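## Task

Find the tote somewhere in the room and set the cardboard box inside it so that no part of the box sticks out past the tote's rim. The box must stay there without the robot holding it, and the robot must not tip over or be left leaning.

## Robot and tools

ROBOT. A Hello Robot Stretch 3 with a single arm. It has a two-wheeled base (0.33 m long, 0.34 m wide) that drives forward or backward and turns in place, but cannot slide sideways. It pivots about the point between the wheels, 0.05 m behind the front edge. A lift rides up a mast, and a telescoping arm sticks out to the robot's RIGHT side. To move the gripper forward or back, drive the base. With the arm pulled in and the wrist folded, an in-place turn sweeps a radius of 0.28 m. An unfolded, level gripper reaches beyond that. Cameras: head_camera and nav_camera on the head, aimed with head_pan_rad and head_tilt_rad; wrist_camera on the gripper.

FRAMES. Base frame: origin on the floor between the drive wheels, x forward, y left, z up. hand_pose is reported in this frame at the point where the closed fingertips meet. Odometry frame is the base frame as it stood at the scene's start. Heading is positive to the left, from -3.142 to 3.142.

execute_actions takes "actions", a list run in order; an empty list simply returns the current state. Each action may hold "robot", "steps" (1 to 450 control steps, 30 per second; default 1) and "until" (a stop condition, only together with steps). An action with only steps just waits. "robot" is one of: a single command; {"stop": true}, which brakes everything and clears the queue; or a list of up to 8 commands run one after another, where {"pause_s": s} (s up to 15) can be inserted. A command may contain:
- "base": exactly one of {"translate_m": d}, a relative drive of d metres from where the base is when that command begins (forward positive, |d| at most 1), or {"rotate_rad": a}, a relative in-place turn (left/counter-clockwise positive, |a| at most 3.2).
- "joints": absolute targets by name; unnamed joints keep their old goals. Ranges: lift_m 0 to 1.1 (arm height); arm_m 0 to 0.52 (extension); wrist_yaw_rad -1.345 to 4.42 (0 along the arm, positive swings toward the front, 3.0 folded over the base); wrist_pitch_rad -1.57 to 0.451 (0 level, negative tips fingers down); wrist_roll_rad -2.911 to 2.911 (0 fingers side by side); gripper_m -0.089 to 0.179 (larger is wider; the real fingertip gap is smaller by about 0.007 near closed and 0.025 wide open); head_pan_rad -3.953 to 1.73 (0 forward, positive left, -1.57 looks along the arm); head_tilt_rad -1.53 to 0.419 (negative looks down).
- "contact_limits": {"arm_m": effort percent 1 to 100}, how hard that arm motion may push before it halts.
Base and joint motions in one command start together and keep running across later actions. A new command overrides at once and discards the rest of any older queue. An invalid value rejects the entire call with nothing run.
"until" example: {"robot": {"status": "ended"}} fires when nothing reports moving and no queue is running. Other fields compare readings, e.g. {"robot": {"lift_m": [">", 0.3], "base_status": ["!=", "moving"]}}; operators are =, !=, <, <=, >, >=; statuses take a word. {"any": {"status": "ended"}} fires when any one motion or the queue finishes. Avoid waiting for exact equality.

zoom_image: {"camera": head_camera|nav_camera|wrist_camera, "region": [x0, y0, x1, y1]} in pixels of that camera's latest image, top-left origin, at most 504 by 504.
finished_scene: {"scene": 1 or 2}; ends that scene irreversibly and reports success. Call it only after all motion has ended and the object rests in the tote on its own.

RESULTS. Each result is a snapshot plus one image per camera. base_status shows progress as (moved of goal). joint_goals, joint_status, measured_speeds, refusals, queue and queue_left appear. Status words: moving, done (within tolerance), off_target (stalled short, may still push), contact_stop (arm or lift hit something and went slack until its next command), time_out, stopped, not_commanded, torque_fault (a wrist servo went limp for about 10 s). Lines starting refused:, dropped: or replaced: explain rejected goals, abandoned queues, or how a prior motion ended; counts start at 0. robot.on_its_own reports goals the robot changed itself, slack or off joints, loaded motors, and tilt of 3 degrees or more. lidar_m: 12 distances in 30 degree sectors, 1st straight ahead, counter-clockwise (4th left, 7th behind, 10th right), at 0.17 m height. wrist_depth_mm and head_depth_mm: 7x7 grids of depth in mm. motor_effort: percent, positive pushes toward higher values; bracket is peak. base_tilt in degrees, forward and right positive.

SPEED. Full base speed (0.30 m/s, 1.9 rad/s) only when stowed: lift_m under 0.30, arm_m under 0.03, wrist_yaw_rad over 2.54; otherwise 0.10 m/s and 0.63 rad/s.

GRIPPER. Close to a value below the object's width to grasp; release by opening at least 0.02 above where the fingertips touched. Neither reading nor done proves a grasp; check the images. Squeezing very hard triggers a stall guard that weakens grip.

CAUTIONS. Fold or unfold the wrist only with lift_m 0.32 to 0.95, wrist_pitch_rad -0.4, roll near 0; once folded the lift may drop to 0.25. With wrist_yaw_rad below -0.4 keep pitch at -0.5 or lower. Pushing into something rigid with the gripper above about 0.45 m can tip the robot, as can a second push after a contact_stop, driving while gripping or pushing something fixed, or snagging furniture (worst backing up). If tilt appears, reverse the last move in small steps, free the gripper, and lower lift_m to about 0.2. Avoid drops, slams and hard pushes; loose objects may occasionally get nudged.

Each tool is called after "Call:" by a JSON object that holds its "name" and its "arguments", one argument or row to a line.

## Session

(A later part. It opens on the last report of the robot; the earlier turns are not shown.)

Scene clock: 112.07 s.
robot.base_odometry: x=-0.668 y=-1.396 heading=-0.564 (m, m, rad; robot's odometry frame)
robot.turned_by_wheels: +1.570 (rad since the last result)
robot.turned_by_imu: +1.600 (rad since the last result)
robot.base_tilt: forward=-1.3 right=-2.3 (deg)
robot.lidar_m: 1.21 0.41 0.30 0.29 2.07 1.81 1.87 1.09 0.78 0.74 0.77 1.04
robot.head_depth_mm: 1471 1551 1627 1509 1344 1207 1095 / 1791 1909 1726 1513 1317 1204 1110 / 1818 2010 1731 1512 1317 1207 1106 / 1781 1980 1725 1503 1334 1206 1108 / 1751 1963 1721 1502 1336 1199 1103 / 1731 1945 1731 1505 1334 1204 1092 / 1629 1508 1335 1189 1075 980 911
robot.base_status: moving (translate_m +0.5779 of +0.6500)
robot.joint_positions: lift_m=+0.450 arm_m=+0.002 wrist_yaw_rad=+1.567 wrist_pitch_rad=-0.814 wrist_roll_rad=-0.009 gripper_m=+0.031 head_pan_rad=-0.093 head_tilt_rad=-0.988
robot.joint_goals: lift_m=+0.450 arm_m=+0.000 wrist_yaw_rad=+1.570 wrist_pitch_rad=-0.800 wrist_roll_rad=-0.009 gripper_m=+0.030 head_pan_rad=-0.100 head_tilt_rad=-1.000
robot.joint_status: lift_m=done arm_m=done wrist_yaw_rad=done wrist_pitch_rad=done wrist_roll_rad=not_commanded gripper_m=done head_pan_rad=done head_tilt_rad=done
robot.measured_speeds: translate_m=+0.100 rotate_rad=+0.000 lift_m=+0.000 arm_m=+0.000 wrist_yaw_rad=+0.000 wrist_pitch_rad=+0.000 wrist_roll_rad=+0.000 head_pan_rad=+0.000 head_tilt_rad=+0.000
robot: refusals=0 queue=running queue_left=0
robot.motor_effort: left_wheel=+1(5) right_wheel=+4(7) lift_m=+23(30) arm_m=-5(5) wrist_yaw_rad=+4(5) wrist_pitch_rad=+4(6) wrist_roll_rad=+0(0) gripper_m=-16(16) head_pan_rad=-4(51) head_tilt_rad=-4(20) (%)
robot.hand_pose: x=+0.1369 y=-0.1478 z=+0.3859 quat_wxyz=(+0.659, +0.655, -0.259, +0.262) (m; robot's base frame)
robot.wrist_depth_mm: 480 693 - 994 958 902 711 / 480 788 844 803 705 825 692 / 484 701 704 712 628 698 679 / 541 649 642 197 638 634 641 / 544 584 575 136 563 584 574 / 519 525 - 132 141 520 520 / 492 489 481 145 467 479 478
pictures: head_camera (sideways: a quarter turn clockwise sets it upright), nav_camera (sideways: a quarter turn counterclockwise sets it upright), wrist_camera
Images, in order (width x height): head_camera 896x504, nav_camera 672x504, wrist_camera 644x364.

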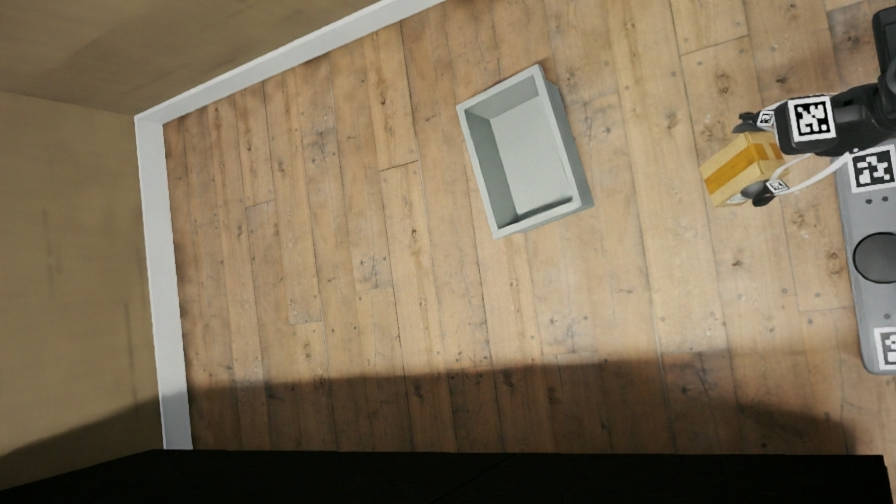

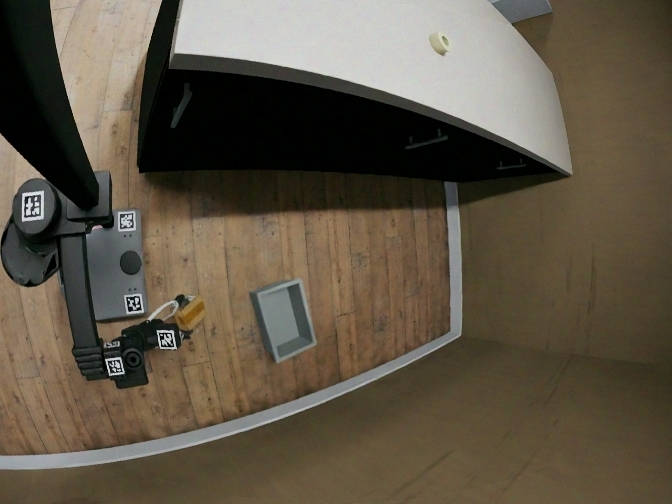

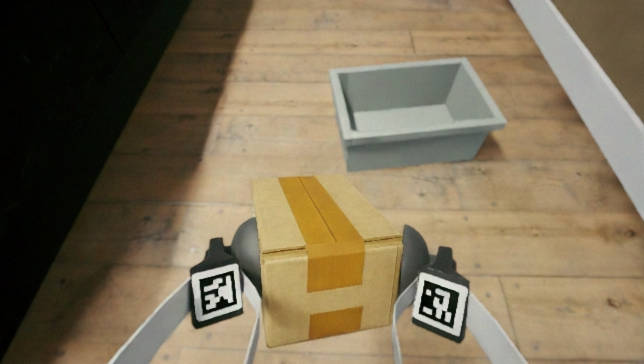

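Call:
{"name": "execute_actions", "arguments": {
  "actions": [
    {"steps":60,"until":{"robot":{"status":"ended"}}},
    {"robot":[{"base":{"translate_m":0.13},"joints":{"arm_m":0.08,"lift_m":0.36,"head_tilt_rad":-1.1}}],"steps":450,"until":{"robot":{"status":"ended"}}}
  ]
}}

Scene clock: 121.53 s.
robot.base_odometry: x=-0.498 y=-1.504 heading=-0.564 (m, m, rad; robot's odometry frame)
robot.turned_by_wheels: +0.000 (rad since the last result)
robot.turned_by_imu: +0.001 (rad since the last result)
robot.base_tilt: forward=+0.2 right=-0.4 (deg)
robot.lidar_m: 1.23 0.42 0.30 0.29 0.30 1.98 2.07 1.08 0.78 0.74 0.76 1.03
robot.head_depth_mm: 1472 1573 1545 1425 1280 1184 - / 1743 1771 1586 1429 1288 1044 1096 / 1717 1772 1580 1421 1274 1184 - / 1683 1768 1578 1419 1291 1184 - / 1660 1769 1576 1419 1290 1184 - / 1629 1776 1571 1413 1290 1185 1100 / 1525 1473 1301 1164 1055 959 875
robot.base_status: done (translate_m +0.1300 of +0.1300)
robot.joint_positions: lift_m=+0.360 arm_m=+0.080 wrist_yaw_rad=+1.567 wrist_pitch_rad=-0.815 wrist_roll_rad=-0.009 gripper_m=+0.031 head_pan_rad=-0.093 head_tilt_rad=-1.087
robot.joint_goals: lift_m=+0.360 arm_m=+0.080 wrist_yaw_rad=+1.570 wrist_pitch_rad=-0.800 wrist_roll_rad=-0.009 gripper_m=+0.030 head_pan_rad=-0.100 head_tilt_rad=-1.100
robot.joint_status: lift_m=done arm_m=done wrist_yaw_rad=done wrist_pitch_rad=done wrist_roll_rad=not_commanded gripper_m=done head_pan_rad=done head_tilt_rad=done
robot.measured_speeds: translate_m=+0.000 rotate_rad=+0.000 lift_m=+0.000 arm_m=+0.000 wrist_yaw_rad=+0.000 wrist_pitch_rad=+0.000 wrist_roll_rad=+0.000 head_pan_rad=+0.000 head_tilt_rad=+0.000
robot: refusals=0 queue=done queue_left=0
robot.motor_effort: left_wheel=-3(5) right_wheel=+2(7) lift_m=+24(22) arm_m=+3(4) wrist_yaw_rad=+2(3) wrist_pitch_rad=+4(4) wrist_roll_rad=+0(0) gripper_m=-16(15) head_pan_rad=-4(4) head_tilt_rad=-3(13) (%)
robot.hand_pose: x=+0.1368 y=-0.2254 z=+0.2958 quat_wxyz=(+0.659, +0.656, -0.259, +0.262) (m; robot's base frame)
robot.wrist_depth_mm: 609 785 802 811 790 803 625 / 631 710 704 685 681 683 586 / 606 612 596 518 537 573 570 / 542 537 545 197 532 481 534 / 493 481 485 137 449 476 468 / 445 439 - 133 140 436 432 / 407 405 397 145 392 394 398
pictures: head_camera (sideways: a quarter turn clockwise sets it upright), nav_camera (sideways: a quarter turn counterclockwise sets it upright), wrist_camera
Images, in order (width x height): head_camera 896x504, nav_camera 672x504, wrist_camera 644x364.

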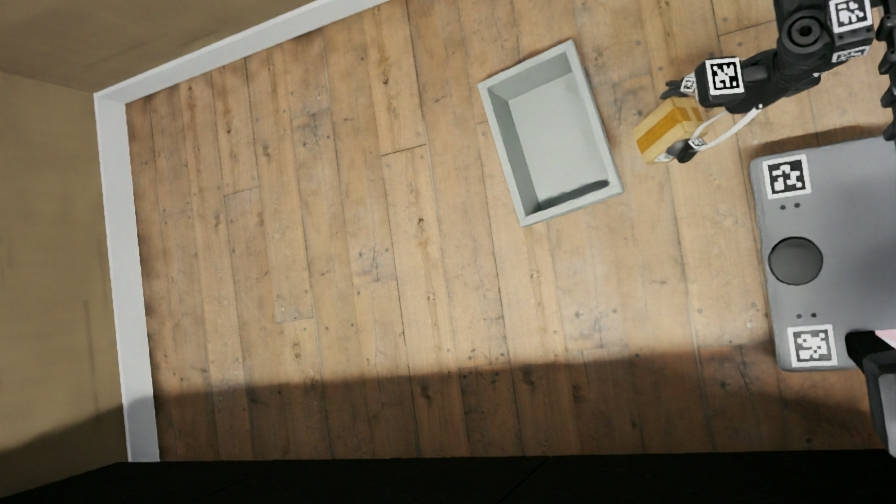

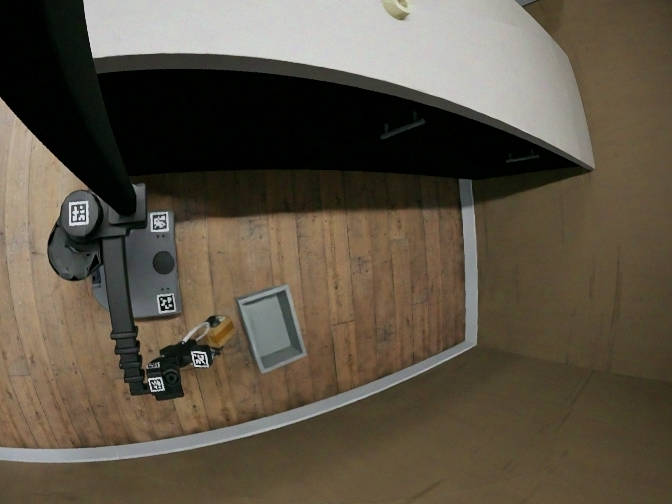

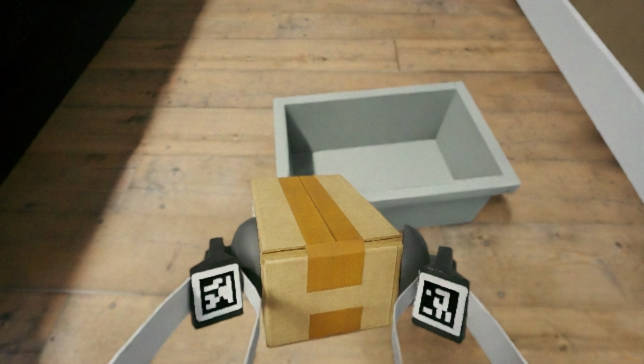

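Call:
{"name": "execute_actions", "arguments": {
  "actions": [
    {"robot":[{"base":{"translate_m":0.18},"joints":{"arm_m":0.125}}],"steps":450,"until":{"robot":{"status":"ended"}}}
  ]
}}

Scene clock: 127.93 s.
robot.base_odometry: x=-0.345 y=-1.600 heading=-0.564 (m, m, rad; robot's odometry frame)
robot.turned_by_wheels: +0.000 (rad since the last result)
robot.turned_by_imu: +0.001 (rad since the last result)
robot.base_tilt: forward=+0.3 right=-0.4 (deg)
robot.lidar_m: 1.25 0.42 0.30 0.29 0.30 0.40 2.25 1.07 0.77 0.74 0.76 1.02
robot.head_depth_mm: 1457 1555 1531 1429 1296 1171 1081 / 1558 1746 1588 1429 1298 1157 1095 / 1528 1754 1587 1423 1293 1184 - / 1502 1715 1580 1424 1294 1187 - / 1476 1717 1580 1418 1288 1182 - / 1445 1693 1574 1417 1290 1185 1103 / 1397 1497 1315 1181 1067 970 889
robot.base_status: done (translate_m +0.1800 of +0.1800)
robot.joint_positions: lift_m=+0.360 arm_m=+0.125 wrist_yaw_rad=+1.567 wrist_pitch_rad=-0.815 wrist_roll_rad=-0.009 gripper_m=+0.031 head_pan_rad=-0.093 head_tilt_rad=-1.087
robot.joint_goals: lift_m=+0.360 arm_m=+0.125 wrist_yaw_rad=+1.570 wrist_pitch_rad=-0.800 wrist_roll_rad=-0.009 gripper_m=+0.030 head_pan_rad=-0.100 head_tilt_rad=-1.100
robot.joint_status: lift_m=done arm_m=done wrist_yaw_rad=done wrist_pitch_rad=done wrist_roll_rad=not_commanded gripper_m=done head_pan_rad=done head_tilt_rad=done
robot.measured_speeds: translate_m=+0.000 rotate_rad=+0.000 lift_m=+0.000 arm_m=+0.000 wrist_yaw_rad=+0.000 wrist_pitch_rad=+0.000 wrist_roll_rad=+0.000 head_pan_rad=+0.000 head_tilt_rad=+0.000
robot: refusals=0 queue=done queue_left=0
robot.motor_effort: left_wheel=-2(2) right_wheel=+2(6) lift_m=+23(23) arm_m=+3(3) wrist_yaw_rad=+3(3) wrist_pitch_rad=+4(4) wrist_roll_rad=+0(0) gripper_m=-16(15) head_pan_rad=-3(4) head_tilt_rad=-5(4) (%)
robot.hand_pose: x=+0.1368 y=-0.2704 z=+0.2958 quat_wxyz=(+0.659, +0.656, -0.259, +0.262) (m; robot's base frame)
robot.wrist_depth_mm: 680 814 822 838 776 769 558 / 669 696 692 689 691 667 547 / 595 609 604 601 591 595 542 / 547 550 538 197 412 537 505 / 485 476 380 135 390 469 477 / 448 441 - 132 141 419 435 / 405 408 374 146 292 390 395
pictures: head_camera (sideways: a quarter turn clockwise sets it upright), nav_camera (sideways: a quarter turn counterclockwise sets it upright), wrist_camera
Images, in order (width x height): head_camera 896x504, nav_camera 672x504, wrist_camera 644x364.

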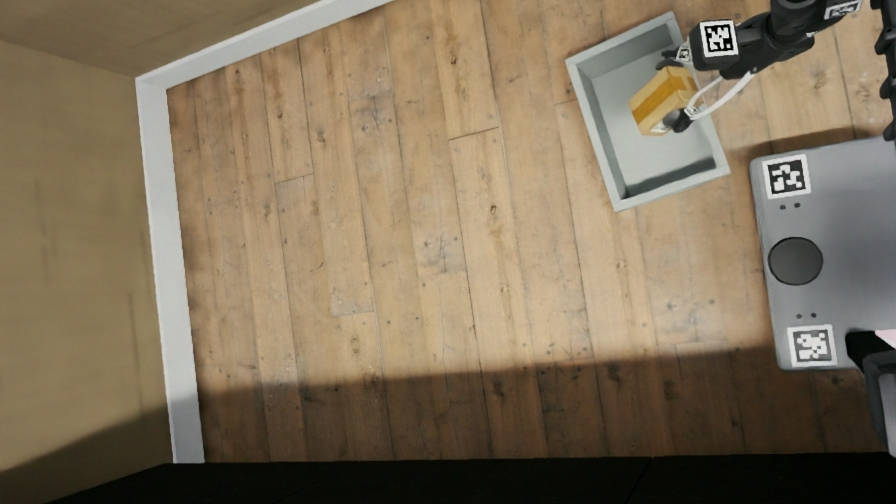

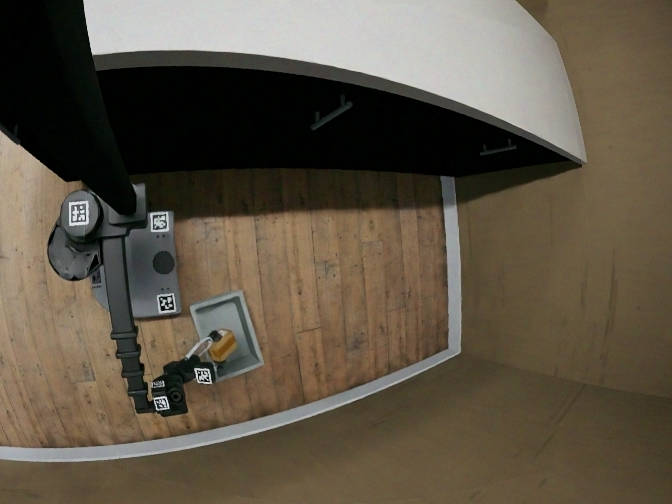

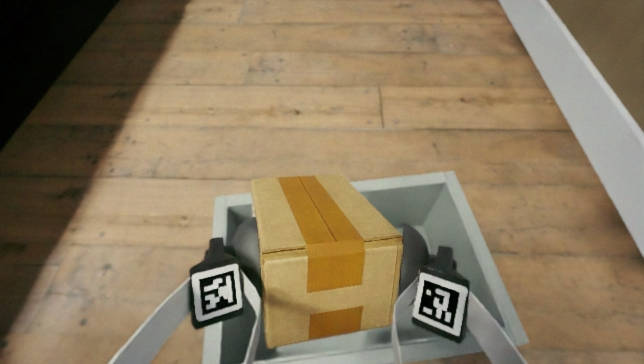

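Call:
{"name": "execute_actions", "arguments": {
  "actions": [
    {"robot":[{"joints":{"arm_m":0.15}},{"joints":{"lift_m":0.28}},{"joints":{"gripper_m":0.13}},{"pause_s":0.5},{"joints":{"lift_m":0.45}},{"base":{"translate_m":-0.06}}],"steps":450,"until":{"robot":{"status":"ended"}}}
  ]
}}

Scene clock: 140.57 s.
robot.base_odometry: x=-0.396 y=-1.568 heading=-0.564 (m, m, rad; robot's odometry frame)
robot.turned_by_wheels: +0.000 (rad since the last result)
robot.turned_by_imu: +0.002 (rad since the last result)
robot.base_tilt: forward=+0.2 right=-0.4 (deg)
robot.lidar_m: 1.24 0.42 0.30 0.29 0.30 2.07 2.19 1.07 0.77 0.74 0.76 1.02
robot.head_depth_mm: 1471 1567 1539 1417 1275 1201 1096 / 1620 1775 1585 1424 1277 1174 1090 / 1593 1772 1579 1424 1262 1190 - / 1563 1750 1573 1430 1287 1185 - / 1541 1731 1571 1419 1289 1183 - / 1508 1707 1574 1421 1288 1178 1103 / 1444 1492 1315 1176 1065 967 882
robot.base_status: done (translate_m -0.0600 of -0.0600)
robot.joint_positions: lift_m=+0.450 arm_m=+0.150 wrist_yaw_rad=+1.567 wrist_pitch_rad=-0.812 wrist_roll_rad=-0.009 gripper_m=+0.130 head_pan_rad=-0.093 head_tilt_rad=-1.087
robot.joint_goals: lift_m=+0.450 arm_m=+0.150 wrist_yaw_rad=+1.570 wrist_pitch_rad=-0.800 wrist_roll_rad=-0.009 gripper_m=+0.130 head_pan_rad=-0.100 head_tilt_rad=-1.100
robot.joint_status: lift_m=done arm_m=done wrist_yaw_rad=done wrist_pitch_rad=done wrist_roll_rad=not_commanded gripper_m=done head_pan_rad=done head_tilt_rad=done
robot.measured_speeds: translate_m=+0.000 rotate_rad=+0.000 lift_m=+0.000 arm_m=+0.000 wrist_yaw_rad=+0.000 wrist_pitch_rad=+0.000 wrist_roll_rad=+0.000 head_pan_rad=+0.000 head_tilt_rad=+0.000
robot: refusals=0 queue=done queue_left=0
robot.motor_effort: left_wheel=-2(6) right_wheel=+3(3) lift_m=+29(31) arm_m=+3(2) wrist_yaw_rad=+3(3) wrist_pitch_rad=+4(4) wrist_roll_rad=+0(1) gripper_m=+1(94) head_pan_rad=-4(3) head_tilt_rad=-5(6) (%)
robot.hand_pose: x=+0.1374 y=-0.2954 z=+0.3860 quat_wxyz=(+0.659, +0.655, -0.260, +0.263) (m; robot's base frame)
robot.wrist_depth_mm: 654 942 - 950 941 793 523 / 726 845 850 849 827 774 530 / 694 725 732 730 713 703 526 / 656 646 644 640 626 635 525 / 588 586 555 556 573 578 512 / 530 - 513 508 495 - 509 / 490 477 473 474 476 462 468
pictures: head_camera (sideways: a quarter turn clockwise sets it upright), nav_camera (sideways: a quarter turn counterclockwise sets it upright), wrist_camera
Images, in order (width x height): head_camera 896x504, nav_camera 672x504, wrist_camera 644x364.

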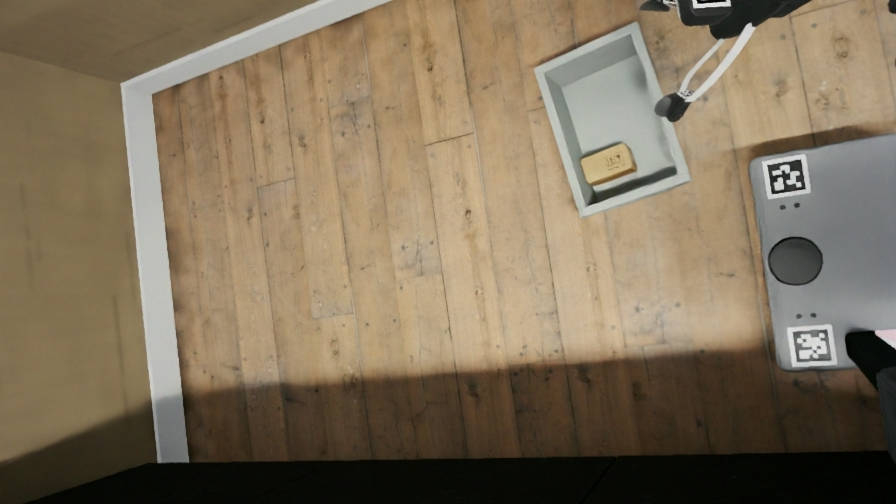

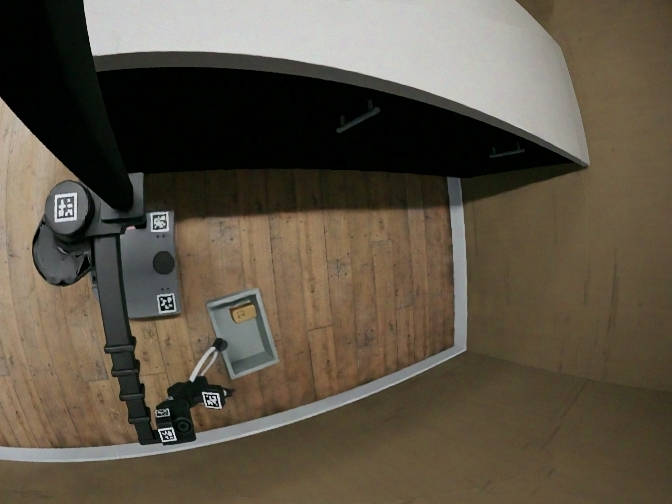

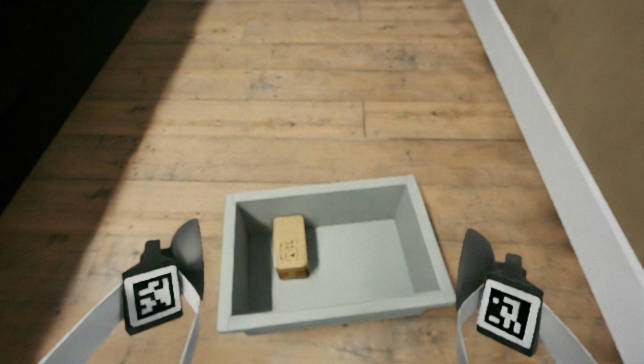

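It tumbled but is inside.

Call:
{"name": "finished_scene", "arguments": {
  "scene": 2
}}

The scene is finished: the task was done.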